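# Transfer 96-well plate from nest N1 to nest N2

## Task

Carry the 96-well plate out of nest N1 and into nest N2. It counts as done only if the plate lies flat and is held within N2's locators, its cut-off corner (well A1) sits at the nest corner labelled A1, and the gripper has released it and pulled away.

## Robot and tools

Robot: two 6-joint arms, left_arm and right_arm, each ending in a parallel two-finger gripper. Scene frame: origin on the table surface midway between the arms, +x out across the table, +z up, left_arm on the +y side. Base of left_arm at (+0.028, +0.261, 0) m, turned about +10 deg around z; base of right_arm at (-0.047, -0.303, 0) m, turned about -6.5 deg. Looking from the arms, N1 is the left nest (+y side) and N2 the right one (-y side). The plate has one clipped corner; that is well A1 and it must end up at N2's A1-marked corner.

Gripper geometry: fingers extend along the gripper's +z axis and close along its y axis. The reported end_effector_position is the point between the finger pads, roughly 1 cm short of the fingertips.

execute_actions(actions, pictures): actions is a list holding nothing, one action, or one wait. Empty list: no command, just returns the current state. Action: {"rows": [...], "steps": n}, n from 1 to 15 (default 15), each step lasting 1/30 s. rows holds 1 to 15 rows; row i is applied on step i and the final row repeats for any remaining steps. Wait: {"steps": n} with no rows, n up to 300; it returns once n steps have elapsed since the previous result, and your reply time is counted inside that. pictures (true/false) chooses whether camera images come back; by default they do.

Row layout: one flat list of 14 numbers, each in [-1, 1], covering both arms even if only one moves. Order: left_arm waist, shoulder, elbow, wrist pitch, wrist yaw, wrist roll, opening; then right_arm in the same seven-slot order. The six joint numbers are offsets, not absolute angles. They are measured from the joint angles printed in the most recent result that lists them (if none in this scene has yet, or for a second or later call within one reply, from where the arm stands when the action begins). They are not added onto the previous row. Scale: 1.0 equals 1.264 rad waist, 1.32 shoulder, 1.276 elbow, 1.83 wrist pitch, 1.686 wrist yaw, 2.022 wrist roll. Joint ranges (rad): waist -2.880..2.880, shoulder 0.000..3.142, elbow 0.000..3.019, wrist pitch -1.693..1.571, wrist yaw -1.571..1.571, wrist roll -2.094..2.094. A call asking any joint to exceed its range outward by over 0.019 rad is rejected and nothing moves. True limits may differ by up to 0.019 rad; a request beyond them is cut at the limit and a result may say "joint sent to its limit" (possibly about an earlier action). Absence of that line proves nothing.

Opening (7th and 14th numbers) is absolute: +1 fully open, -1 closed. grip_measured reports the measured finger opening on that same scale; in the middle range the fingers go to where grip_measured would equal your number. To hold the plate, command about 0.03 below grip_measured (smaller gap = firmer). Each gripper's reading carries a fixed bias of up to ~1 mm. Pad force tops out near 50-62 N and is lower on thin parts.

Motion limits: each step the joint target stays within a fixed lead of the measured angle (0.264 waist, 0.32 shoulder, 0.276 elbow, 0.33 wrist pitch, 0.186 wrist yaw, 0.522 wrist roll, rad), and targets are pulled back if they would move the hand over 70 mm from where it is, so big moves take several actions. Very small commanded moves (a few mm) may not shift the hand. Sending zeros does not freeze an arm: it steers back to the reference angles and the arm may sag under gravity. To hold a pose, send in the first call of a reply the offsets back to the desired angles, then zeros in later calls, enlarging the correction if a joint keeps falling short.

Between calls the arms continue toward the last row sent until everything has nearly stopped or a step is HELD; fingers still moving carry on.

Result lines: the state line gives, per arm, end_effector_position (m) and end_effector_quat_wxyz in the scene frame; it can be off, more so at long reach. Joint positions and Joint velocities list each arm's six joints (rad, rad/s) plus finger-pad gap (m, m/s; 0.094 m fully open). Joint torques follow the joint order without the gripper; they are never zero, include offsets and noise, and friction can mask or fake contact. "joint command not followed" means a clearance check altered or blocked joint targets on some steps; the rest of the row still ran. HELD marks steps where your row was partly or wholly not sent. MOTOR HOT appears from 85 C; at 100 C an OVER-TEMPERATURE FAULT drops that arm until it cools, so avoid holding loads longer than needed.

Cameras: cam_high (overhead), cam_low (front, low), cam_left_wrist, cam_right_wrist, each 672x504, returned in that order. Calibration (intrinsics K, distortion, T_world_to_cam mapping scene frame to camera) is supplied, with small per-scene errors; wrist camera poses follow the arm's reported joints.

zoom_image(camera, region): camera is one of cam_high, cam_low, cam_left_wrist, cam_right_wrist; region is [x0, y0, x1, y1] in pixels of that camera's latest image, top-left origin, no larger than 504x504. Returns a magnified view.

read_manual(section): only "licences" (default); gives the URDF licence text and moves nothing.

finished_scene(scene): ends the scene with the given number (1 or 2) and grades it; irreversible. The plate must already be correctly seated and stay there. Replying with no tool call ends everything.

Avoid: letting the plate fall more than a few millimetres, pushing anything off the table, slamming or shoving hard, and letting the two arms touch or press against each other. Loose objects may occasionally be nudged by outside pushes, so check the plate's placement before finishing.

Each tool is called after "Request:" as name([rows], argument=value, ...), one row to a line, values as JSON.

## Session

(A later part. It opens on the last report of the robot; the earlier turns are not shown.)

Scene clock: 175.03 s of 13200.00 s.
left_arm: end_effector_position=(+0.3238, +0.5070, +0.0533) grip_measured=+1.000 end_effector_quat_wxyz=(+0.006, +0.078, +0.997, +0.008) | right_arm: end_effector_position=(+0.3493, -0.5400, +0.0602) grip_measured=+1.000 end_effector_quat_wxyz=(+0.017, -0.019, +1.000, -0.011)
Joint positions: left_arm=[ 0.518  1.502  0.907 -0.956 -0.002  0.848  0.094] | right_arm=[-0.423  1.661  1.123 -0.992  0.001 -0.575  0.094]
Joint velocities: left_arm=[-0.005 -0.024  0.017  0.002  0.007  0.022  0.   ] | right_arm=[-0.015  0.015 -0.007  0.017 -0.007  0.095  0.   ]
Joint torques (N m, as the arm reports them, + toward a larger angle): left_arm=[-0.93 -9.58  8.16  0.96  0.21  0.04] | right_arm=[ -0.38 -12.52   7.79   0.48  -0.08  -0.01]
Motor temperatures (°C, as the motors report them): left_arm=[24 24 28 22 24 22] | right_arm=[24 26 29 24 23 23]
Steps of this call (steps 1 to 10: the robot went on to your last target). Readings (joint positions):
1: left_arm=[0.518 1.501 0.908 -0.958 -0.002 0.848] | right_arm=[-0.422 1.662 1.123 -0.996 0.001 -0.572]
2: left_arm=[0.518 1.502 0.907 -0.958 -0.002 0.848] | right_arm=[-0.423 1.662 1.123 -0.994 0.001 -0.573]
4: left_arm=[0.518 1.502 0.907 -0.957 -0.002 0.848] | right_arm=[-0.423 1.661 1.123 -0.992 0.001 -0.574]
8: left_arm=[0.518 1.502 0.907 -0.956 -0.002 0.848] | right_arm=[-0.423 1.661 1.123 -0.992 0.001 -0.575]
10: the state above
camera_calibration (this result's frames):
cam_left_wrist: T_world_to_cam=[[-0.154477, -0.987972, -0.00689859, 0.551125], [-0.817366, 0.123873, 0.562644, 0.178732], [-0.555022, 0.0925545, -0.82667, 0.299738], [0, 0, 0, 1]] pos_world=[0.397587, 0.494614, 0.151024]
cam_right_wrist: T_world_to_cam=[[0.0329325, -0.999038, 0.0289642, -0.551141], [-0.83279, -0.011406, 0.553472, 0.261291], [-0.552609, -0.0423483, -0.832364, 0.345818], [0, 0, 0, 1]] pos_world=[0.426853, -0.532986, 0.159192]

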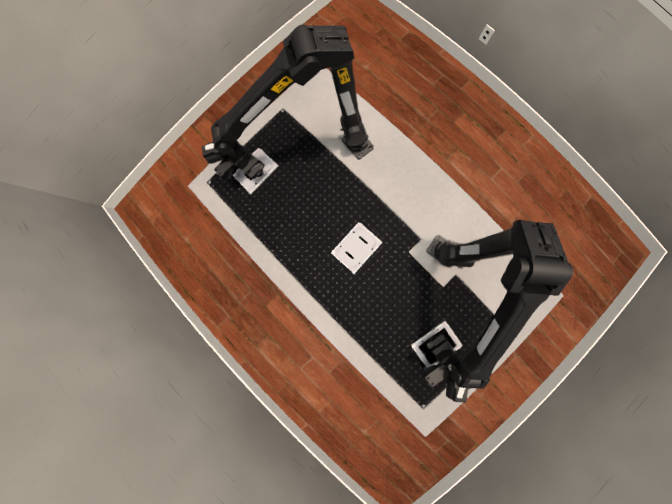

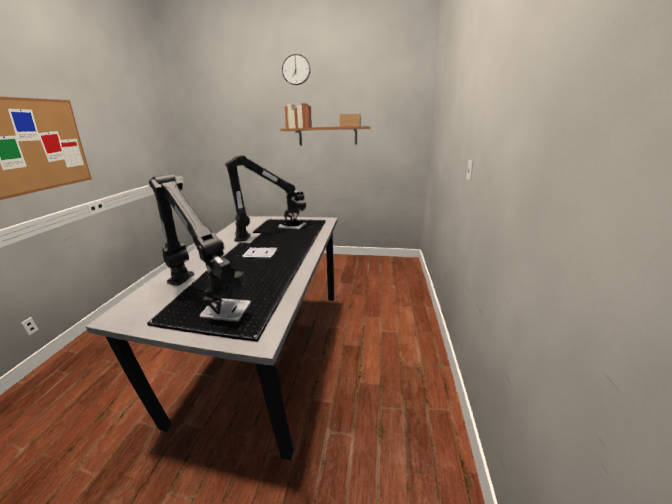

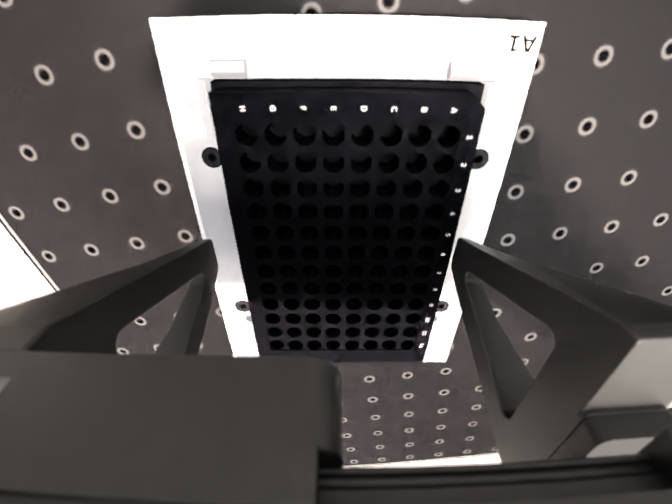

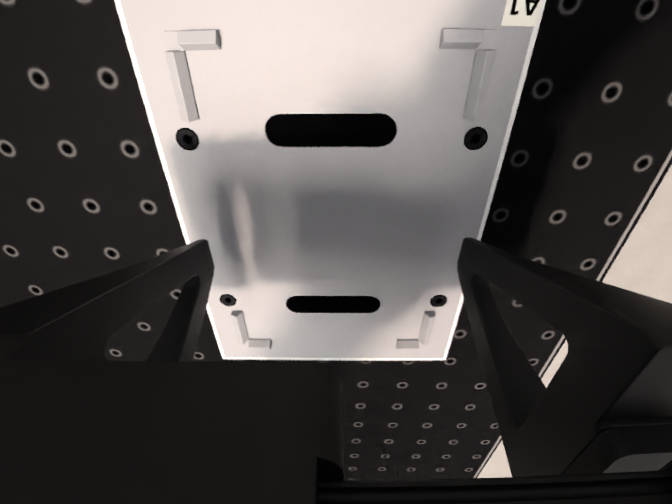

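Request:
execute_actions([
  {"rows": [[0,0,-0.004,0,0,0,1,0,-0.0018,0.0001,-0.0014,0,0,1],[0,0,-0.008,0,0,0,1,0,-0.0068,0.0004,-0.0052,0,0,1],[0,0.003,-0.0115,0,0,0,1,0,-0.0145,0.0009,-0.0111,0,0,1],[0,0.006,-0.0141,0,0,0,1,0,-0.0245,0.0015,-0.0187,0,0,1],[0,0.008,-0.0141,0.003,0,0,1,0.005,-0.0363,0.0022,-0.0277,0,0.003,1],[0,0.01,-0.0141,0.006,0,0,1,0.018,-0.0492,0.003,-0.0376,0,0.012,1],[0,0.012,-0.0141,0.008,0,0,1,0.038,-0.0629,0.0039,-0.0481,0,0.024,1],[0,0.014,-0.0141,0.01,0,0,1,0.063,-0.0769,0.0047,-0.0587,0,0.04,1],[0,0.0155,-0.0141,0.0115,0,0,1,0.09,-0.0906,0.0056,-0.0692,0,0.058,1],[0,0.017,-0.0141,0.013,0,0,1,0.118,-0.1035,0.0064,-0.0791,0,0.075,1],[0,0.018,-0.0141,0.014,0,0,1,0.145,-0.1153,0.0071,-0.0881,0,0.092,1],[0,0.0189,-0.0141,0.0148,0,0,1,0.169,-0.1253,0.0077,-0.0957,0,0.108,1],[0,0.0189,-0.0141,0.0148,0,0,1,0.188,-0.133,0.0082,-0.1016,0,0.12,1],[0,0.0189,-0.0141,0.0148,0,0,1,0.201,-0.138,0.0085,-0.1054,0,0.128,1],[0,0.0189,-0.0141,0.0148,0,0,1,0.2057,-0.1398,0.0086,-0.1068,0,0.131,1]], "steps": 15},
], pictures=false)

Request:
execute_actions([
  {"steps": 12},
])

Scene clock: 213.20 s of 13200.00 s.
left_arm: end_effector_position=(+0.3203, +0.5041, +0.0455) grip_measured=+1.000 end_effector_quat_wxyz=(+0.002, +0.078, +0.997, +0.003) | right_arm: end_effector_position=(+0.3579, -0.4338, +0.1305) grip_measured=+1.000 end_effector_quat_wxyz=(+0.019, -0.044, +0.999, -0.008)
Joint positions: left_arm=[ 0.518  1.511  0.893 -0.946 -0.002  0.848  0.094] | right_arm=[-0.196  1.49   1.122 -1.161  0.001 -0.4    0.094]
Joint velocities: left_arm=[ 0.005  0.024 -0.017 -0.007 -0.037  0.037  0.   ] | right_arm=[ 1.07  -0.464 -0.002 -0.227 -0.066  0.549  0.   ]
Joint torques (N m, as the arm reports them, + toward a larger angle): left_arm=[-0.96 -9.22  7.85  1.    0.21  0.04] | right_arm=[-2.85 -9.19  9.05 -0.37  0.06  0.17]
Motor temperatures (°C, as the motors report them): left_arm=[24 24 28 22 24 22] | right_arm=[24 26 29 24 23 23]
Steps of this call (steps 1 to 15: the robot went on to your last target; steps 16 to 90: nothing new was sent; then 34.67 s passed at rest; steps 91 to 105: all 15 steps of this action). Readings (joint positions):
91: left_arm=[0.518 1.502 0.907 -0.956 -0.002 0.848] | right_arm=[-0.423 1.661 1.123 -0.992 0.001 -0.575]
92: left_arm=[0.518 1.502 0.907 -0.956 -0.002 0.848] | right_arm=[-0.423 1.661 1.123 -0.992 0.001 -0.575]
94: left_arm=[0.518 1.502 0.904 -0.956 -0.002 0.848] | right_arm=[-0.423 1.660 1.123 -0.999 0.001 -0.575]
98: left_arm=[0.518 1.502 0.894 -0.956 -0.002 0.848] | right_arm=[-0.412 1.629 1.122 -1.055 0.002 -0.553]
105: the state above

Scene clock: 213.60 s of 13200.00 s.
left_arm: end_effector_position=(+0.3204, +0.5041, +0.0452) grip_measured=+1.000 end_effector_quat_wxyz=(+0.002, +0.078, +0.997, +0.003) | right_arm: end_effector_position=(+0.3588, -0.4165, +0.1408) grip_measured=+1.000 end_effector_quat_wxyz=(+0.025, -0.026, +0.999, -0.007)
Joint positions: left_arm=[ 0.518  1.512  0.893 -0.945 -0.002  0.848  0.094] | right_arm=[-0.157  1.464  1.122 -1.178 -0.    -0.324  0.094]
Joint velocities: left_arm=[-0.005  0.005  0.007 -0.012 -0.022 -0.007  0.   ] | right_arm=[-0.005 -0.005 -0.002  0.007 -0.007  0.007  0.   ]
Joint torques (N m, as the arm reports them, + toward a larger angle): left_arm=[-0.92 -9.36  7.85  0.94  0.21  0.04] | right_arm=[ 0.7  -8.7   9.15 -0.25  0.    0.11]
Motor temperatures (°C, as the motors report them): left_arm=[24 24 28 22 24 22] | right_arm=[24 26 29 24 23 23]
Steps of this call (steps 1 to 12: the robot went on to your last target). Readings (joint positions):
1: left_arm=[0.518 1.512 0.893 -0.946 -0.002 0.848] | right_arm=[-0.164 1.476 1.122 -1.168 -0.001 -0.384]
2: left_arm=[0.518 1.512 0.893 -0.946 -0.002 0.848] | right_arm=[-0.142 1.467 1.122 -1.172 -0.002 -0.371]
4: left_arm=[0.518 1.512 0.893 -0.945 -0.002 0.848] | right_arm=[-0.127 1.461 1.122 -1.176 -0.003 -0.354]
8: left_arm=[0.518 1.512 0.893 -0.945 -0.002 0.848] | right_arm=[-0.145 1.464 1.122 -1.178 -0.001 -0.333]
12: the state above
camera_calibration (this result's frames):
cam_left_wrist: T_world_to_cam=[[-0.154498, -0.987989, 0.00282372, 0.547283], [-0.811713, 0.128561, 0.569732, 0.17629], [-0.563252, 0.0857302, -0.821826, 0.297304], [0, 0, 0, 1]] pos_world=[0.395108, 0.492558, 0.142349]
cam_right_wrist: T_world_to_cam=[[0.0477536, -0.998625, 0.0216062, -0.434479], [-0.840473, -0.0284836, 0.541104, 0.223455], [-0.539745, -0.0439991, -0.840678, 0.419249], [0, 0, 0, 1]] pos_world=[0.434844, -0.409071, 0.240928]

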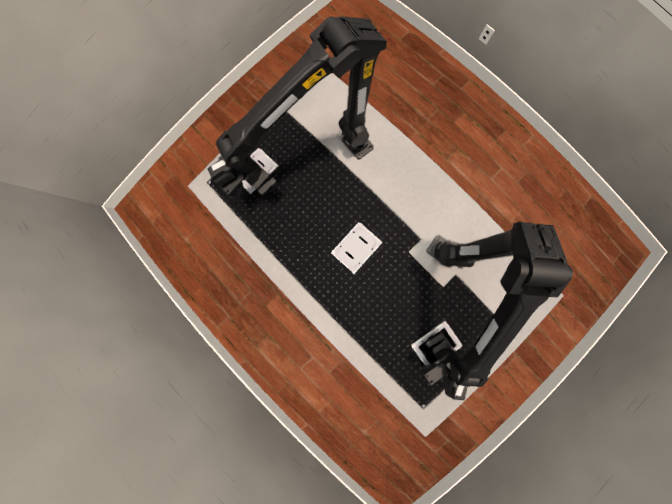

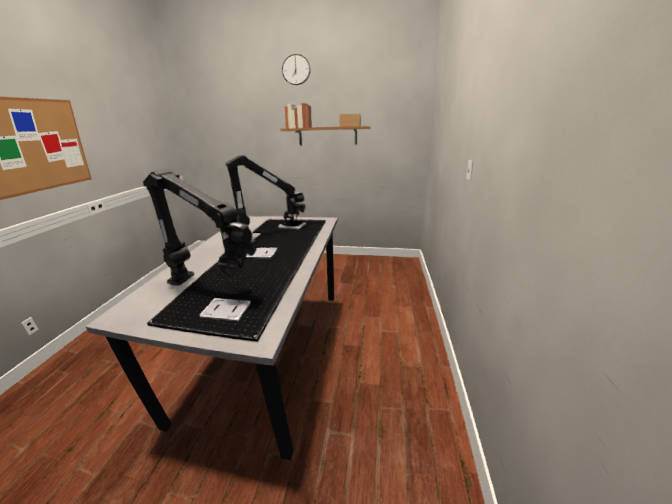

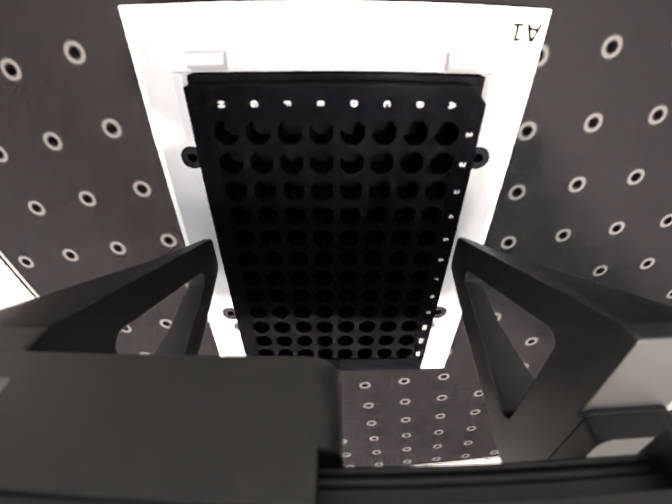

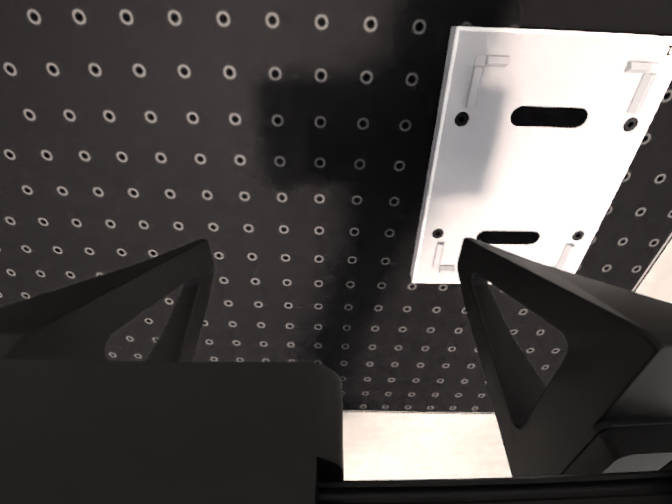

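Request:
zoom_image(camera="cam_left_wrist", region=[160, 130, 320, 330])

Request:
zoom_image(camera="cam_left_wrist", region=[360, 130, 520, 330])

Region (160, 130, 320, 330) of cam_left_wrist's 672x504 image, scaled by 2.520, with more detail than that image has; it fills the left 403 columns of this view, and the rest is white.

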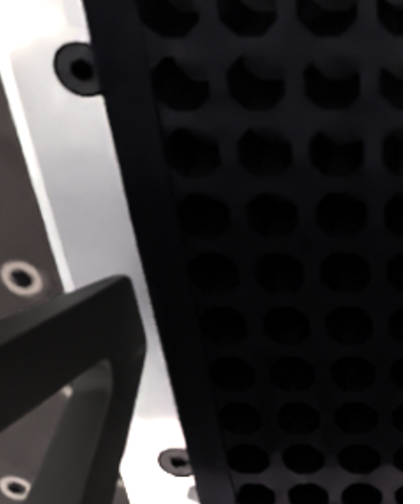

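Region (360, 130, 520, 330) of cam_left_wrist's 672x504 image, scaled by 2.520, with more detail than that image has; it fills the left 403 columns of this view, and the rest is white.

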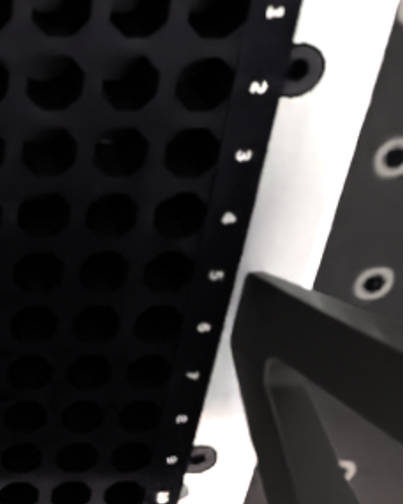

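Request:
execute_actions([
  {"rows": [[0,0.006,0,0,0,0,1,0,0,0,0,0,0,1],[0,0.01,0,0,0,0,1,0,0,0,0,0,0,1],[0,0.013,0,0,0,0,1,0,0,0,0,0,0,1],[0,0.015,0,0,0,0,1,0,0,0,0,0,0,1],[0,0.0165,0,0,0,0,1,0,0,0,0,0,0,1],[0,0.0174,0,0,0,0,1,0,0,0,0,0,0,1],[0,0.0174,0,0,0,0,1,0,0,0,0,0,0,1],[0,0.0174,0,0,0,0,1,0,0,0,0,0,0,1],[0,0.0174,0,0,0,0,1,0,0,0,0,0,0,1],[0,0.0174,0,0,0,0,1,0,0,0,0,0,0,1],[0,0.0174,0,0,0,0,0.96,0,0,0,0,0,0,1],[0,0.0174,0,0,0,0,0.92,0,0,0,0,0,0,1],[0,0.0174,0,0,0,0,0.89,0,0,0,0,0,0,1],[0,0.0174,0,0,0,0,0.87,0,0,0,0,0,0,1],[0,0.0174,0,0,0,0,0.85,0,0,0,0,0,0,1]], "steps": 15},
], pictures=false)

Request:
execute_actions([
  {"rows": [[0,0,0,0,0,0,0.835,0,0,0,0,0,0,1],[0,0,0,0,0,0,0.82,0,0,0,0,0,0,1],[0,0,0,0,0,0,0.805,0,0,0,0,0,0,1],[0,0,0,0,0,0,0.79,0,0,0,0,0,0,1],[0,0,0,0,0,0,0.778,0,0,0,0,0,0,1],[0,0,0,0,0,0,0.766,0,0,0,0,0,0,1],[0,0,0,0,0,0,0.754,0,0,0,0,0,0,1],[0,0,0,0,0,0,0.742,0,0,0,0,0,0,1],[0,0,0,0,0,0,0.73,0,0,0,0,0,0,1],[0,0,0,0,0,0,0.72,0,0,0,0,0,0,1],[0,0,0,0,0,0,0.71,0,0,0,0,0,0,1],[0,0,0,0,0,0,0.70,0,0,0,0,0,0,1]], "steps": 15},
])

Scene clock: 226.13 s of 13200.00 s.
left_arm: end_effector_position=(+0.3198, +0.5037, +0.0422) grip_measured=+0.860 end_effector_quat_wxyz=(-0.001, +0.078, +0.997, +0.000) | right_arm: end_effector_position=(+0.3588, -0.4165, +0.1408) grip_measured=+1.000 end_effector_quat_wxyz=(+0.025, -0.023, +0.999, -0.007)
Joint positions: left_arm=[ 0.518  1.52   0.893 -0.945 -0.002  0.848  0.087] | right_arm=[-0.157  1.464  1.122 -1.178 -0.    -0.318  0.094]
Joint velocities: left_arm=[-0.005 -0.005  0.002 -0.002  0.037 -0.037 -0.017] | right_arm=[-0.015 -0.015 -0.002 -0.002 -0.007 -0.007  0.   ]
Joint torques (N m, as the arm reports them, + toward a larger angle): left_arm=[-0.95 -9.58  8.13  0.35  0.21  0.04] | right_arm=[ 0.25 -9.61  8.21  0.06 -0.05 -0.03]
Motor temperatures (°C, as the motors report them): left_arm=[24 24 28 22 24 22] | right_arm=[24 26 30 24 23 23]
Steps of this call (steps 1 to 30: the robot went on to your last target; steps 31 to 90: nothing new was sent; then 9.03 s passed at rest; steps 91 to 105: all 15 steps of this action). Readings (joint positions):
91: left_arm=[0.518 1.512 0.893 -0.945 -0.002 0.848] | right_arm=[-0.157 1.464 1.122 -1.178 -0.000 -0.318]
92: left_arm=[0.518 1.512 0.893 -0.945 -0.002 0.848] | right_arm=[-0.157 1.464 1.122 -1.178 -0.000 -0.318]
94: left_arm=[0.518 1.512 0.893 -0.945 -0.002 0.848] | right_arm=[-0.157 1.464 1.122 -1.178 -0.000 -0.318]
98: left_arm=[0.518 1.517 0.893 -0.945 -0.002 0.848] | right_arm=[-0.157 1.464 1.122 -1.178 -0.000 -0.318]
105: the state above

Scene clock: 226.63 s of 13200.00 s.
left_arm: end_effector_position=(+0.3198, +0.5037, +0.0422) grip_measured=+0.752 end_effector_quat_wxyz=(-0.001, +0.078, +0.997, +0.000) | right_arm: end_effector_position=(+0.3588, -0.4165, +0.1408) grip_measured=+1.000 end_effector_quat_wxyz=(+0.025, -0.023, +0.999, -0.007)
Joint positions: left_arm=[ 0.518  1.52   0.893 -0.945 -0.002  0.848  0.082] | right_arm=[-0.157  1.464  1.122 -1.178 -0.    -0.318  0.094]
Joint velocities: left_arm=[-0.015 -0.005 -0.012 -0.012 -0.066  0.081  0.   ] | right_arm=[-0.005  0.015  0.037 -0.007  0.037  0.066  0.   ]
Joint torques (N m, as the arm reports them, + toward a larger angle): left_arm=[ -0.97 -10.78   8.19   0.3    0.21   0.04] | right_arm=[ 0.37 -9.54  8.23  0.08 -0.06  0.03]
Motor temperatures (°C, as the motors report them): left_arm=[24 24 28 22 24 22] | right_arm=[24 26 30 24 23 23]
Steps of this call (steps 1 to 15: all 15 steps of this action). Readings (joint positions):
1: left_arm=[0.518 1.520 0.893 -0.945 -0.002 0.848] | right_arm=[-0.157 1.464 1.122 -1.178 -0.000 -0.318]
2: left_arm=[0.518 1.520 0.893 -0.945 -0.002 0.848] | right_arm=[-0.157 1.464 1.122 -1.178 -0.000 -0.318]
4: left_arm=[0.518 1.520 0.893 -0.945 -0.002 0.848] | right_arm=[-0.157 1.464 1.122 -1.178 -0.000 -0.318]
8: left_arm=[0.518 1.520 0.893 -0.945 -0.002 0.848] | right_arm=[-0.157 1.464 1.122 -1.178 -0.000 -0.318]
15: the state above
camera_calibration (this result's frames):
cam_left_wrist: T_world_to_cam=[[-0.154459, -0.987957, 0.00911448, 0.546452], [-0.808018, 0.131625, 0.574267, 0.17469], [-0.56855, 0.0813361, -0.818618, 0.298331], [0, 0, 0, 1]] pos_world=[0.395173, 0.492612, 0.13892]
cam_right_wrist: T_world_to_cam=[[0.0420445, -0.998888, 0.0213267, -0.432501], [-0.840664, -0.0238333, 0.541033, 0.225471], [-0.539923, -0.040676, -0.840731, 0.420704], [0, 0, 0, 1]] pos_world=[0.434877, -0.409534, 0.240936]

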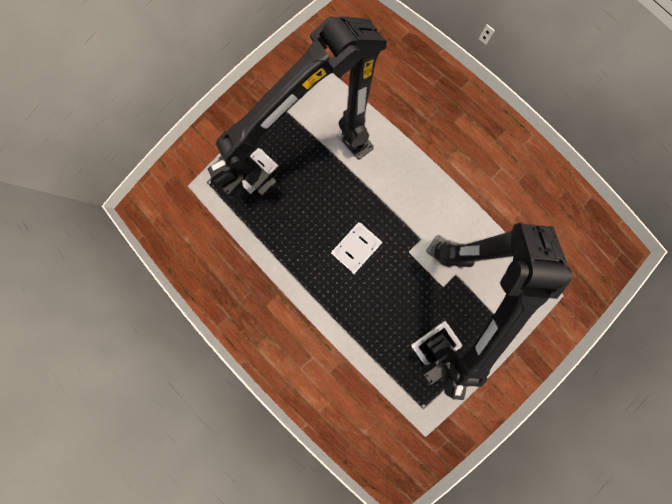

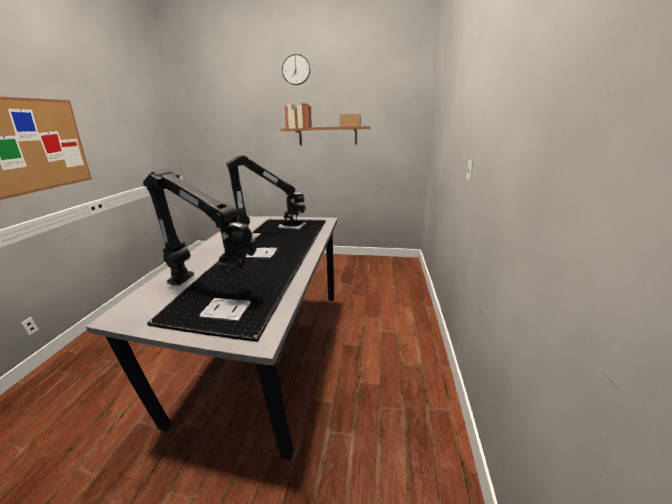

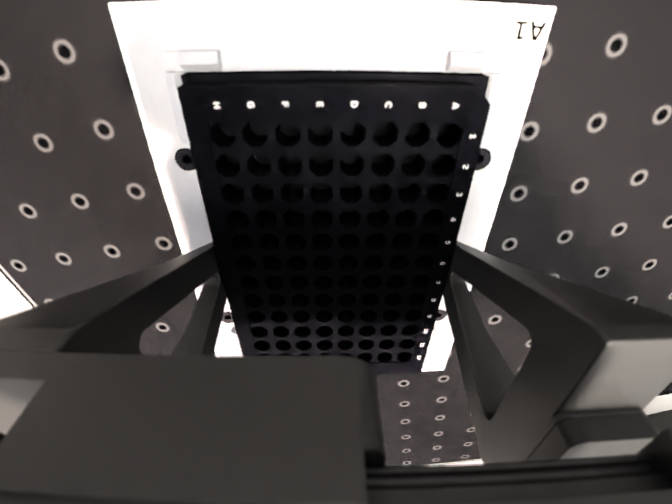

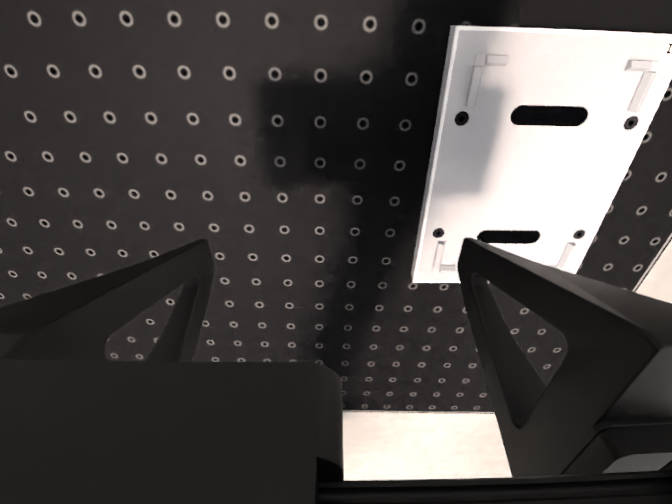

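Request:
zoom_image(camera="cam_left_wrist", region=[140, 30, 260, 180])

Request:
zoom_image(camera="cam_left_wrist", region=[420, 30, 540, 180])

Region (140, 30, 260, 180) of cam_left_wrist's 672x504 image, scaled by 3.360, with more detail than that image has; it fills the left 403 columns of this view, and the rest is white.

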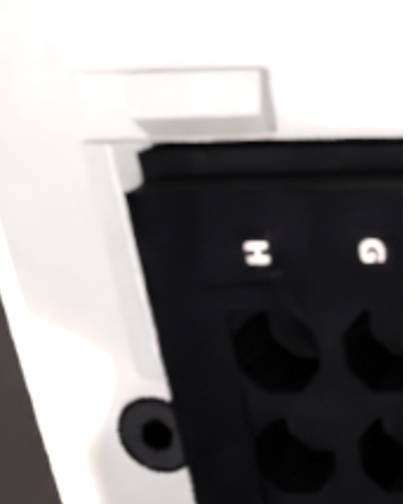

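Region (420, 30, 540, 180) of cam_left_wrist's 672x504 image, scaled by 3.360, with more detail than that image has; it fills the left 403 columns of this view, and the rest is white.

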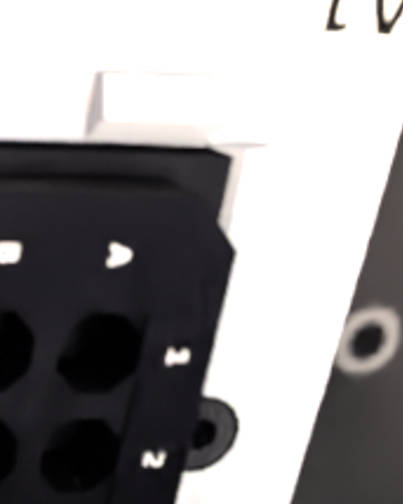

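Request:
execute_actions([
  {"rows": [[0,-0.0087,0.0104,-0.0059,0,0,0.715,0,0,0,0,0,0,1],[0,-0.0118,0.0132,-0.01,0,0,0.715,0,0,0,0,0,0,1],[0,-0.0164,0.0174,-0.0162,0,0,0.715,0,0,0,0,0,0,1],[0,-0.0222,0.0227,-0.024,0,0,0.715,0,0,0,0,0,0,1],[0,-0.0287,0.0287,-0.0329,0,0,0.715,0,0,0,0,0,0,1],[0,-0.0357,0.0351,-0.0423,0,0,0.715,0,0,0,0,0,0,1],[0,-0.0427,0.0414,-0.0516,0,0,0.715,0,0,0,0,0,0,1],[0,-0.0492,0.0474,-0.0605,0,0,0.715,0,0,0,0,0,0,1],[-0.0016,-0.0546,0.0532,-0.0684,0,-0.0011,0.715,0,0,0,0,0,0,1],[-0.0063,-0.0581,0.0589,-0.0748,0,-0.0044,0.715,0,0,0,0,0,0,1],[-0.0141,-0.0593,0.064,-0.0792,0,-0.0098,0.715,0,0,0,0,0,0,1],[-0.0246,-0.0579,0.0683,-0.0811,0,-0.0172,0.715,0,0,0,0,0,0,1],[-0.0379,-0.0547,0.0724,-0.0817,0,-0.0265,0.715,0,0,0,0,0,0,1],[-0.0538,-0.0509,0.0773,-0.0823,0,-0.0376,0.715,0,0,0,0,0,0,1],[-0.0721,-0.0465,0.0829,-0.0831,0,-0.0504,0.715,0,0,0,0,0,0,1]], "steps": 15},
], pictures=false)

Request:
execute_actions([
  {"rows": [[-0.0652,0.0263,0.0303,-0.0072,0,-0.0551,0.715,0,0,0,0,0,0,1],[-0.088,0.0318,0.0373,-0.0081,0,-0.0711,0.715,0,0,0,0,0,0,1],[-0.1128,0.0377,0.0449,-0.0092,0,-0.0884,0.715,0,0,0,0,0,0,1],[-0.1395,0.0442,0.0532,-0.0103,0,-0.1071,0.715,0,0,0,0,0,0,1],[-0.168,0.051,0.062,-0.0115,0,-0.127,0.715,0,0,0,0,0,0,1],[-0.1982,0.0583,0.0712,-0.0127,0,-0.1481,0.715,0,0,0,0,0,0,1],[-0.2298,0.0659,0.081,-0.014,0,-0.1701,0.715,0,0,0,0,0,0,1],[-0.2627,0.0738,0.0911,-0.0154,0,-0.1932,0.715,0,0,0,0,0,0,1],[-0.297,0.082,0.1017,-0.0168,0,-0.2171,0.715,0,0,0,0,0,0,1],[-0.3322,0.0905,0.1126,-0.0183,0,-0.2417,0.715,0,0,0,0,0,0,1],[-0.3685,0.0992,0.1237,-0.0198,0,-0.2671,0.715,0,0,0,0,0,0,1],[-0.4055,0.1081,0.1351,-0.0213,0,-0.2929,0.715,0,0,0,0,0,0,1],[-0.4433,0.1172,0.1468,-0.0228,0,-0.3193,0.715,0,0,0,0,0,0,1],[-0.4815,0.1264,0.1586,-0.0244,0,-0.346,0.715,0,0,0,0,0,0,1],[-0.5202,0.1357,0.1705,-0.026,0,-0.3731,0.715,0,0,0,0,0,0,1]], "steps": 15},
], pictures=false)

Request:
execute_actions([
  {"rows": [[-0.1349,0.041,0.0568,-0.0108,0,-0.1336,0.715,0,0,0,0,0,0,1],[-0.174,0.0504,0.0688,-0.0124,0,-0.1609,0.715,0,0,0,0,0,0,1],[-0.2131,0.0598,0.0808,-0.014,0,-0.1882,0.715,0,0,0,0,0,0,1],[-0.252,0.0691,0.0929,-0.0156,0,-0.2154,0.715,0,0,0,0,0,0,1],[-0.2907,0.0784,0.1048,-0.0172,0,-0.2424,0.715,0,0,0,0,0,0,1],[-0.329,0.0876,0.1166,-0.0188,0,-0.2692,0.715,0,0,0,0,0,0,1],[-0.3667,0.0967,0.1282,-0.0204,0,-0.2955,0.715,0,0,0,0,0,0,1],[-0.4038,0.1056,0.1396,-0.0219,0,-0.3214,0.715,0,0,0,0,0,0,1],[-0.44,0.1143,0.1508,-0.0234,0,-0.3467,0.715,0,0,0,0,0,0,1],[-0.4753,0.1228,0.1617,-0.0248,0,-0.3714,0.715,0,0,0,0,0,0,1],[-0.5095,0.131,0.1722,-0.0263,0,-0.3953,0.715,0,0,0,0,0,0,1],[-0.5425,0.139,0.1824,-0.0276,0,-0.4183,0.715,0,0,0,0,0,0,1],[-0.5741,0.1466,0.1921,-0.0289,0,-0.4404,0.715,0,0,0,0,0,0,1],[-0.6042,0.1538,0.2014,-0.0302,0,-0.4615,0.715,0,0,0,0,0,0,1],[-0.6327,0.1607,0.2102,-0.0314,0,-0.4814,0.715,0,0,0,0,0,0,1]], "steps": 15},
], pictures=false)

Request:
execute_actions([
  {"rows": [[-0.1012,0.0323,0.0456,-0.0093,0,-0.1048,0.715,0,0,0,0,0,0,1],[-0.126,0.0382,0.0533,-0.0103,0,-0.1222,0.715,0,0,0,0,0,0,1],[-0.1489,0.0437,0.0603,-0.0112,0,-0.1381,0.715,0,0,0,0,0,0,1],[-0.1695,0.0487,0.0666,-0.0121,0,-0.1525,0.715,0,0,0,0,0,0,1],[-0.1878,0.0531,0.0723,-0.0128,0,-0.1653,0.715,0,0,0,0,0,0,1],[-0.2036,0.0569,0.0772,-0.0135,0,-0.1764,0.715,0,0,0,0,0,0,1],[-0.2169,0.0601,0.0813,-0.0141,0,-0.1857,0.715,0,0,0,0,0,0,1],[-0.2275,0.0626,0.0845,-0.0145,0,-0.193,0.715,0,0,0,0,0,0,1],[-0.2352,0.0645,0.0869,-0.0148,0,-0.1984,0.715,0,0,0,0,0,0,1],[-0.24,0.0656,0.0884,-0.015,0,-0.2017,0.715,0,0,0,0,0,0,1],[-0.2416,0.066,0.0889,-0.0151,0,-0.2029,0.715,0,0,0,0,0,0,1]], "steps": 15},
], pictures=false)

Request:
execute_actions([
  {"steps": 10},
])

Scene clock: 282.13 s of 13200.00 s.
left_arm: end_effector_position=(+0.3261, +0.4922, +0.0884) grip_measured=+0.752 end_effector_quat_wxyz=(-0.001, +0.077, +0.997, +0.001) | right_arm: end_effector_position=(+0.3588, -0.4165, +0.1408) grip_measured=+1.000 end_effector_quat_wxyz=(+0.025, -0.023, +0.999, -0.007)
Joint positions: left_arm=[ 0.484  1.442  0.95  -1.079 -0.003  0.813  0.082] | right_arm=[-0.157  1.464  1.122 -1.178 -0.    -0.318  0.094]
Joint velocities: left_arm=[-0.493 -0.005  0.247 -0.046 -0.051 -0.432 -0.001] | right_arm=[ 0.005 -0.015  0.022 -0.022  0.066  0.007  0.   ]
Joint torques (N m, as the arm reports them, + toward a larger angle): left_arm=[-3.09 -8.97 11.85 -0.29  0.22 -0.06] | right_arm=[ 0.25 -9.62  8.23  0.06 -0.06  0.03]
Motor temperatures (°C, as the motors report them): left_arm=[24 24 29 22 24 22] | right_arm=[24 26 30 24 23 23]
Steps of this call (steps 1 to 15: the robot went on to your last target; steps 16 to 90: nothing new was sent; then 52.00 s passed at rest; steps 91 to 105: all 15 steps of this action). Readings (joint positions):
91: left_arm=[0.518 1.520 0.893 -0.945 -0.002 0.848] | right_arm=[-0.157 1.464 1.122 -1.178 -0.000 -0.318]
92: left_arm=[0.518 1.519 0.893 -0.946 -0.002 0.848] | right_arm=[-0.157 1.464 1.122 -1.178 -0.000 -0.318]
94: left_arm=[0.518 1.514 0.893 -0.954 -0.002 0.848] | right_arm=[-0.157 1.464 1.122 -1.178 -0.000 -0.318]
98: left_arm=[0.518 1.484 0.899 -1.010 -0.003 0.848] | right_arm=[-0.157 1.464 1.122 -1.178 -0.000 -0.318]
105: the state above

Scene clock: 282.63 s of 13200.00 s.
left_arm: end_effector_position=(+0.4570, +0.3013, +0.0834) grip_measured=+0.752 end_effector_quat_wxyz=(-0.009, +0.091, +0.996, -0.000) | right_arm: end_effector_position=(+0.3588, -0.4165, +0.1408) grip_measured=+1.000 end_effector_quat_wxyz=(+0.025, -0.023, +0.999, -0.007)
Joint positions: left_arm=[-0.081  1.593  1.107 -1.103 -0.003  0.276  0.082] | right_arm=[-0.157  1.464  1.122 -1.178 -0.    -0.318  0.094]
Joint velocities: left_arm=[-1.402  0.317  0.491 -0.076 -0.095 -1.443  0.   ] | right_arm=[-0.015  0.015  0.017  0.022  0.007 -0.007  0.   ]
Joint torques (N m, as the arm reports them, + toward a larger angle): left_arm=[ -1.61 -12.19  11.84  -0.46   0.16  -0.03] | right_arm=[ 0.33 -9.58  8.23  0.08 -0.06  0.03]
Motor temperatures (°C, as the motors report them): left_arm=[24 24 29 22 24 22] | right_arm=[24 26 30 24 23 23]
Steps of this call (steps 1 to 15: all 15 steps of this action). Readings (joint positions):
1: left_arm=[0.465 1.444 0.957 -1.079 -0.003 0.794] | right_arm=[-0.157 1.464 1.122 -1.178 -0.000 -0.318]
2: left_arm=[0.441 1.447 0.963 -1.079 -0.003 0.772] | right_arm=[-0.157 1.464 1.122 -1.178 -0.000 -0.318]
4: left_arm=[0.382 1.461 0.972 -1.080 -0.003 0.721] | right_arm=[-0.157 1.464 1.122 -1.178 -0.000 -0.318]
8: left_arm=[0.233 1.509 1.005 -1.087 -0.003 0.588] | right_arm=[-0.157 1.464 1.122 -1.178 -0.000 -0.318]
15: the state above

Scene clock: 283.13 s of 13200.00 s.
left_arm: end_effector_position=(+0.4284, -0.0442, +0.0727) grip_measured=+0.752 end_effector_quat_wxyz=(-0.008, +0.082, +0.997, +0.007) | right_arm: end_effector_position=(+0.3588, -0.4165, +0.1408) grip_measured=+1.000 end_effector_quat_wxyz=(+0.025, -0.023, +0.999, -0.007)
Joint positions: left_arm=[-0.825  1.779  1.323 -1.136 -0.003 -0.487  0.082] | right_arm=[-0.157  1.464  1.122 -1.178 -0.    -0.318  0.094]
Joint velocities: left_arm=[-1.216  0.259  0.33  -0.071 -0.007 -1.341 -0.   ] | right_arm=[-0.005 -0.015  0.012  0.007  0.037 -0.007  0.   ]
Joint torques (N m, as the arm reports them, + toward a larger angle): left_arm=[  0.71 -15.01  11.99  -0.45   0.07  -0.07] | right_arm=[ 0.33 -9.58  8.22  0.07 -0.06  0.03]
Motor temperatures (°C, as the motors report them): left_arm=[24 24 29 22 24 22] | right_arm=[24 26 30 24 23 23]
Steps of this call (steps 1 to 15: all 15 steps of this action). Readings (joint positions):
1: left_arm=[-0.131 1.604 1.122 -1.104 -0.003 0.230] | right_arm=[-0.157 1.464 1.122 -1.178 -0.000 -0.318]
2: left_arm=[-0.181 1.615 1.137 -1.104 -0.003 0.184] | right_arm=[-0.157 1.464 1.122 -1.178 -0.000 -0.318]
4: left_arm=[-0.285 1.640 1.165 -1.106 -0.003 0.088] | right_arm=[-0.157 1.464 1.122 -1.178 -0.000 -0.318]
8: left_arm=[-0.493 1.695 1.223 -1.116 -0.003 -0.119] | right_arm=[-0.157 1.464 1.122 -1.178 -0.000 -0.318]
15: the state above

Scene clock: 283.63 s of 13200.00 s.
left_arm: end_effector_position=(+0.3201, -0.1746, +0.0604) grip_measured=+0.752 end_effector_quat_wxyz=(-0.011, +0.061, +0.998, +0.015) | right_arm: end_effector_position=(+0.3588, -0.4165, +0.1408) grip_measured=+1.000 end_effector_quat_wxyz=(+0.025, -0.023, +0.999, -0.007)
Joint positions: left_arm=[-1.154  1.851  1.392 -1.149 -0.002 -0.857  0.082] | right_arm=[-0.157  1.464  1.122 -1.178 -0.    -0.318  0.094]
Joint velocities: left_arm=[ 0.122 -0.015  0.017 -0.022 -0.051 -0.168  0.   ] | right_arm=[-0.015 -0.015  0.002  0.007 -0.037  0.022  0.   ]
Joint torques (N m, as the arm reports them, + toward a larger angle): left_arm=[  0.61 -15.9   12.95  -0.44  -0.01  -0.1 ] | right_arm=[ 0.28 -9.59  8.22  0.08 -0.05  0.03]
Motor temperatures (°C, as the motors report them): left_arm=[24 24 29 22 24 22] | right_arm=[24 26 30 24 23 23]
Steps of this call (steps 1 to 15: all 15 steps of this action). Readings (joint positions):
1: left_arm=[-0.868 1.788 1.333 -1.137 -0.003 -0.527] | right_arm=[-0.157 1.464 1.122 -1.178 -0.000 -0.318]
2: left_arm=[-0.909 1.797 1.343 -1.137 -0.003 -0.566] | right_arm=[-0.157 1.464 1.122 -1.178 -0.000 -0.318]
4: left_arm=[-0.990 1.814 1.361 -1.138 -0.003 -0.638] | right_arm=[-0.157 1.464 1.122 -1.178 -0.000 -0.318]
8: left_arm=[-1.113 1.841 1.385 -1.143 -0.002 -0.757] | right_arm=[-0.157 1.464 1.122 -1.178 -0.000 -0.318]
15: the state above

Scene clock: 283.97 s of 13200.00 s.
left_arm: end_effector_position=(+0.3302, -0.1681, +0.0608) grip_measured=+0.752 end_effector_quat_wxyz=(-0.010, +0.037, +0.999, +0.015) | right_arm: end_effector_position=(+0.3588, -0.4165, +0.1408) grip_measured=+1.000 end_effector_quat_wxyz=(+0.025, -0.023, +0.999, -0.007)
Joint positions: left_arm=[-1.131  1.851  1.393 -1.149 -0.002 -0.883  0.082] | right_arm=[-0.157  1.464  1.122 -1.178 -0.    -0.318  0.094]
Joint velocities: left_arm=[-0.005 -0.015  0.007 -0.007 -0.007 -0.125 -0.002] | right_arm=[ 0.005  0.015  0.012  0.012  0.007 -0.037  0.   ]
Joint torques (N m, as the arm reports them, + toward a larger angle): left_arm=[ -0.65 -15.57  12.77  -0.37  -0.02  -0.09] | right_arm=[ 0.25 -9.59  8.22  0.06 -0.06  0.03]
Motor temperatures (°C, as the motors report them): left_arm=[24 24 29 22 24 22] | right_arm=[24 26 30 24 23 23]
Steps of this call (steps 1 to 10: the robot went on to your last target). Readings (joint positions):
1: left_arm=[-1.149 1.851 1.392 -1.149 -0.002 -0.863] | right_arm=[-0.157 1.464 1.122 -1.178 -0.000 -0.318]
2: left_arm=[-1.144 1.851 1.392 -1.149 -0.002 -0.867] | right_arm=[-0.157 1.464 1.122 -1.178 -0.000 -0.318]
4: left_arm=[-1.136 1.851 1.393 -1.149 -0.002 -0.874] | right_arm=[-0.157 1.464 1.122 -1.178 -0.000 -0.318]
8: left_arm=[-1.131 1.851 1.393 -1.149 -0.002 -0.881] | right_arm=[-0.157 1.464 1.122 -1.178 -0.000 -0.318]
10: the state above
camera_calibration (this result's frames):
cam_left_wrist: T_world_to_cam=[[-0.0739215, -0.997062, -0.0200563, -0.142097], [-0.806023, 0.047891, 0.589944, 0.24517], [-0.58725, 0.0597753, -0.807195, 0.375903], [0, 0, 0, 1]] pos_world=[0.407858, -0.175891, 0.155941]
cam_right_wrist: T_world_to_cam=[[0.0420445, -0.998888, 0.0213267, -0.432501], [-0.840664, -0.0238333, 0.541033, 0.225471], [-0.539923, -0.040676, -0.840731, 0.420704], [0, 0, 0, 1]] pos_world=[0.434877, -0.409534, 0.240936]

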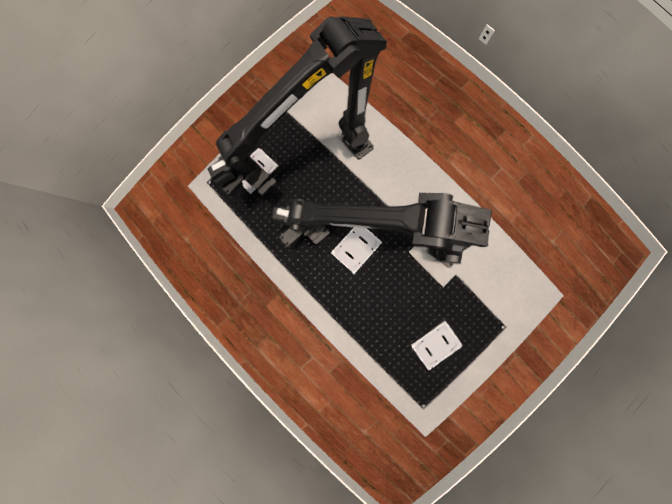

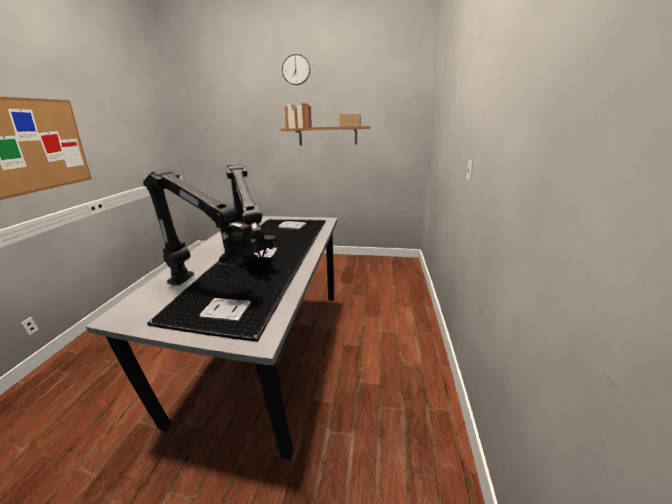

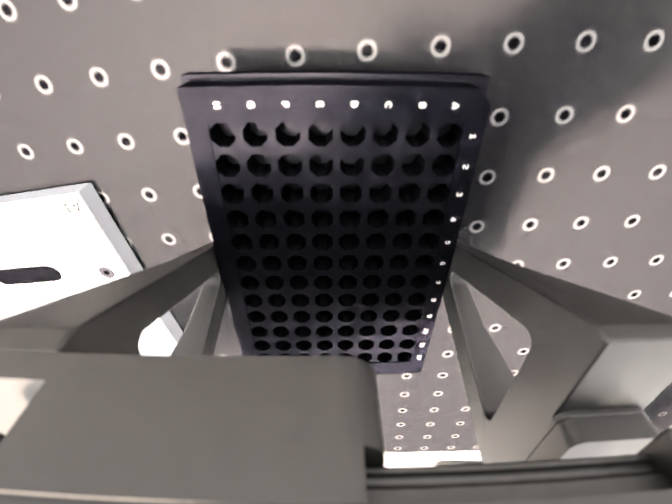

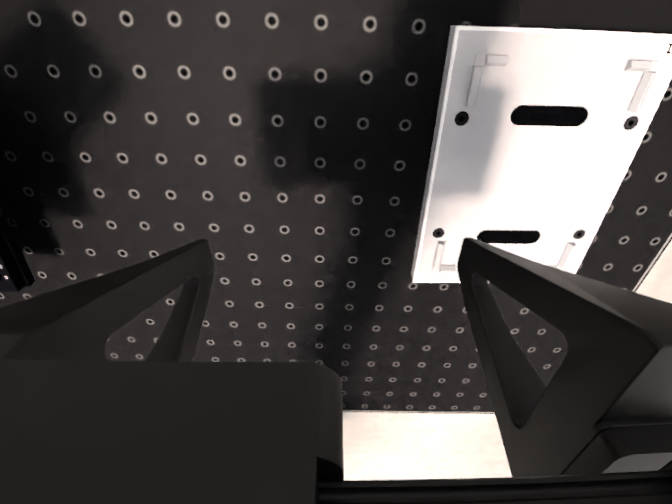

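Request:
zoom_image(camera="cam_left_wrist", region=[0, 20, 240, 260])

Request:
zoom_image(camera="cam_left_wrist", region=[432, 20, 672, 280])

Request:
zoom_image(camera="cam_left_wrist", region=[200, 20, 460, 100])

Region (0, 20, 240, 260) of cam_left_wrist's 672x504 image, scaled by 2.100, with more detail than that image has.

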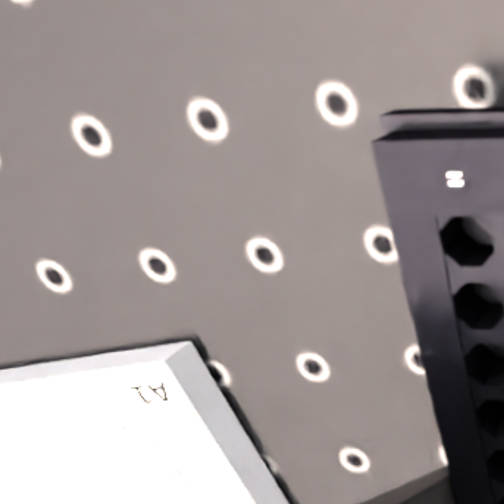

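Region (432, 20, 672, 280) of cam_left_wrist's 672x504 image, scaled by 1.938, with more detail than that image has; it fills the left 465 columns of this view, and the rest is white.

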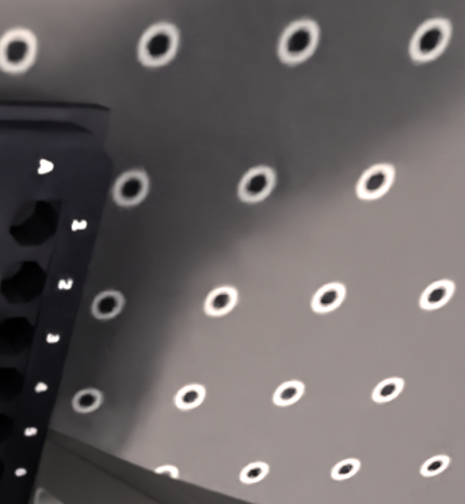

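Region (200, 20, 460, 100) of cam_left_wrist's 672x504 image, scaled by 1.938, with more detail than that image has; it fills the top 155 rows of this view, and the rest is white.

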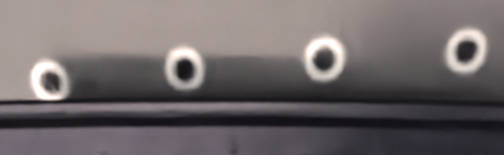

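Request:
execute_actions([
  {"rows": [[0,0.0116,-0.0034,0.0099,0,0,0.715,0,0,0,0,0,0,1],[0,0.0123,-0.0045,0.0134,0,0,0.715,0,0,0,0,0,0,1],[0,0.0133,-0.0062,0.0186,0,0,0.715,0,0,0,0,0,0,1],[0,0.0145,-0.0084,0.0251,0,0,0.715,0,0,0,0,0,0,1],[0,0.016,-0.011,0.0326,0,0,0.715,0,0,0,0,0,0,1],[0,0.0177,-0.0139,0.0404,0,0,0.715,0,0,0,0,0,0,1],[0,0.0194,-0.017,0.0482,0,0,0.715,0,0,0,0,0,0,1],[0,0.0212,-0.02,0.0557,0,0,0.715,0,0,0,0,0,0,1],[0,0.0229,-0.0231,0.0622,0,0,0.715,0,0,0,0,0,0,1],[0,0.0246,-0.026,0.0674,0,0,0.715,0,0,0,0,0,0,1],[0,0.0261,-0.0286,0.0709,0,0,0.715,0,0,0,0,0,0,1],[0,0.0273,-0.0308,0.0721,0,0,0.715,0,0,0,0,0,0,1],[0,0.0283,-0.0325,0.0721,0,0,0.715,0,0,0,0,0,0,1],[0,0.029,-0.0336,0.0721,0,0,0.715,0,0,0,0,0,0,1],[0,0.0292,-0.034,0.0721,0,0,0.715,0,0,0,0,0,0,1]], "steps": 15},
], pictures=false)

Request:
execute_actions([
  {"steps": 10},
])

Scene clock: 308.23 s of 13200.00 s.
left_arm: end_effector_position=(+0.3369, -0.1776, +0.0399) grip_measured=+0.752 end_effector_quat_wxyz=(+0.008, +0.036, +0.999, -0.009) | right_arm: end_effector_position=(+0.3588, -0.4165, +0.1408) grip_measured=+1.000 end_effector_quat_wxyz=(+0.025, -0.023, +0.999, -0.007)
Joint positions: left_arm=[-1.131  1.869  1.357 -1.035 -0.002 -0.886  0.082] | right_arm=[-0.157  1.464  1.122 -1.178 -0.    -0.318  0.094]
Joint velocities: left_arm=[-0.005  0.083 -0.076  0.007 -0.007 -0.007  0.   ] | right_arm=[ 0.005 -0.005 -0.017  0.007  0.051 -0.066  0.   ]
Joint torques (N m, as the arm reports them, + toward a larger angle): left_arm=[ -0.93 -15.48   8.55   0.96   0.04   0.07] | right_arm=[ 0.32 -9.63  8.22  0.05 -0.06  0.03]
Motor temperatures (°C, as the motors report them): left_arm=[24 25 31 22 24 22] | right_arm=[24 26 30 24 23 23]
Steps of this call (steps 1 to 30: the robot went on to your last target; steps 31 to 90: nothing new was sent; then 20.77 s passed at rest; steps 91 to 105: all 15 steps of this action). Readings (joint positions):
91: left_arm=[-1.131 1.851 1.393 -1.149 -0.002 -0.886] | right_arm=[-0.157 1.464 1.122 -1.178 -0.000 -0.318]
92: left_arm=[-1.131 1.851 1.393 -1.147 -0.002 -0.886] | right_arm=[-0.157 1.464 1.122 -1.178 -0.000 -0.318]
94: left_arm=[-1.131 1.851 1.391 -1.135 -0.002 -0.886] | right_arm=[-0.157 1.464 1.122 -1.178 -0.000 -0.318]
98: left_arm=[-1.131 1.853 1.380 -1.088 -0.002 -0.886] | right_arm=[-0.157 1.464 1.122 -1.178 -0.000 -0.318]
105: the state above

Scene clock: 308.57 s of 13200.00 s.
left_arm: end_effector_position=(+0.3351, -0.1750, +0.0339) grip_measured=+0.752 end_effector_quat_wxyz=(+0.004, +0.036, +0.999, -0.004) | right_arm: end_effector_position=(+0.3588, -0.4165, +0.1408) grip_measured=+1.000 end_effector_quat_wxyz=(+0.025, -0.023, +0.999, -0.007)
Joint positions: left_arm=[-1.131  1.876  1.351 -1.034 -0.002 -0.886  0.082] | right_arm=[-0.157  1.464  1.122 -1.178 -0.    -0.318  0.094]
Joint velocities: left_arm=[ 0.005 -0.005 -0.017 -0.007  0.022 -0.051 -0.   ] | right_arm=[-0.005 -0.005 -0.007  0.002 -0.007 -0.081  0.   ]
Joint torques (N m, as the arm reports them, + toward a larger angle): left_arm=[ -0.94 -16.15   8.67   0.97   0.03   0.07] | right_arm=[ 0.19 -9.54  8.22  0.07 -0.06  0.03]
Motor temperatures (°C, as the motors report them): left_arm=[24 25 31 22 24 22] | right_arm=[24 26 30 24 23 23]
Steps of this call (steps 1 to 10: the robot went on to your last target). Readings (joint positions):
1: left_arm=[-1.131 1.871 1.355 -1.034 -0.002 -0.886] | right_arm=[-0.157 1.464 1.122 -1.178 -0.000 -0.318]
2: left_arm=[-1.131 1.873 1.353 -1.034 -0.002 -0.886] | right_arm=[-0.157 1.464 1.122 -1.178 -0.000 -0.318]
4: left_arm=[-1.131 1.876 1.351 -1.034 -0.002 -0.886] | right_arm=[-0.157 1.464 1.122 -1.178 -0.000 -0.318]
8: left_arm=[-1.131 1.876 1.351 -1.034 -0.002 -0.886] | right_arm=[-0.157 1.464 1.122 -1.178 -0.000 -0.318]
10: the state above
camera_calibration (this result's frames):
cam_left_wrist: T_world_to_cam=[[-0.0708404, -0.997336, 0.017398, -0.151507], [-0.822341, 0.0682647, 0.564886, 0.275132], [-0.564568, 0.0257097, -0.824986, 0.344557], [0, 0, 0, 1]] pos_world=[0.410046, -0.178744, 0.131472]
cam_right_wrist: T_world_to_cam=[[0.0420445, -0.998888, 0.0213267, -0.432501], [-0.840664, -0.0238333, 0.541033, 0.225471], [-0.539923, -0.040676, -0.840731, 0.420704], [0, 0, 0, 1]] pos_world=[0.434877, -0.409534, 0.240936]

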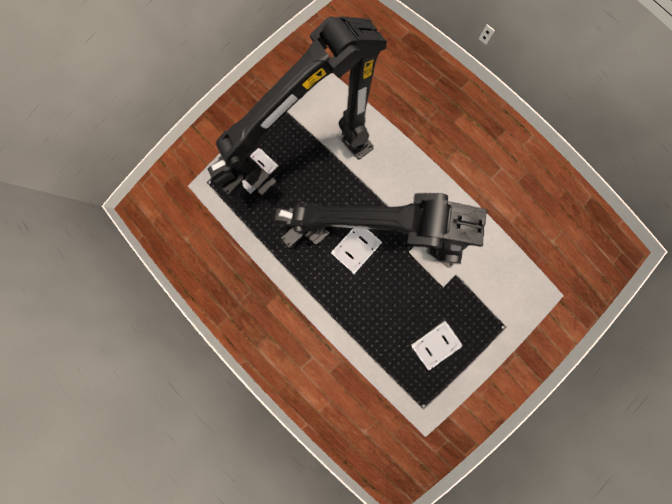

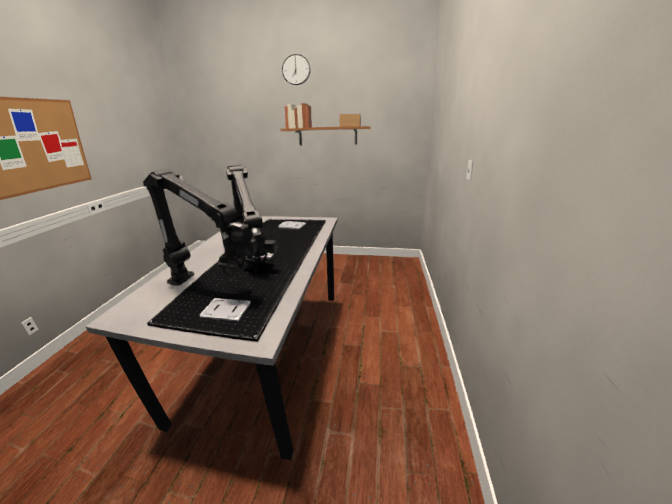

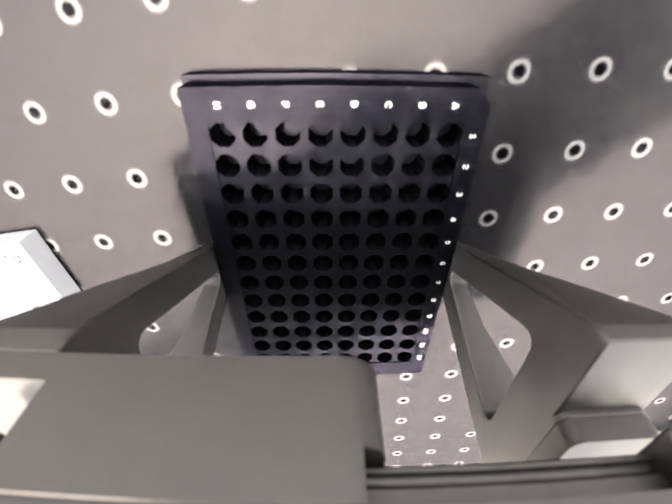

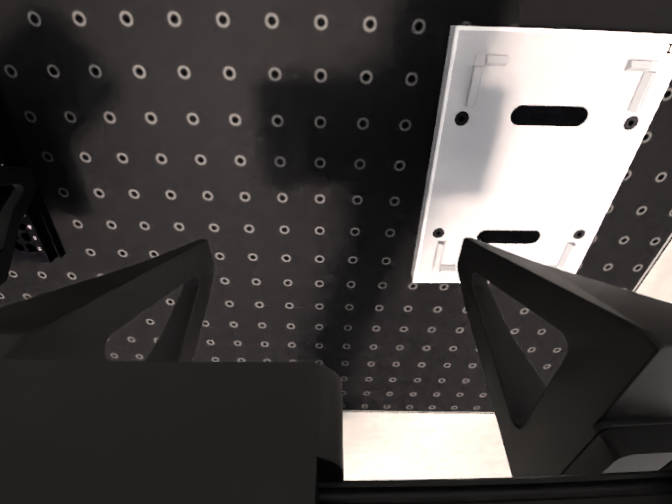

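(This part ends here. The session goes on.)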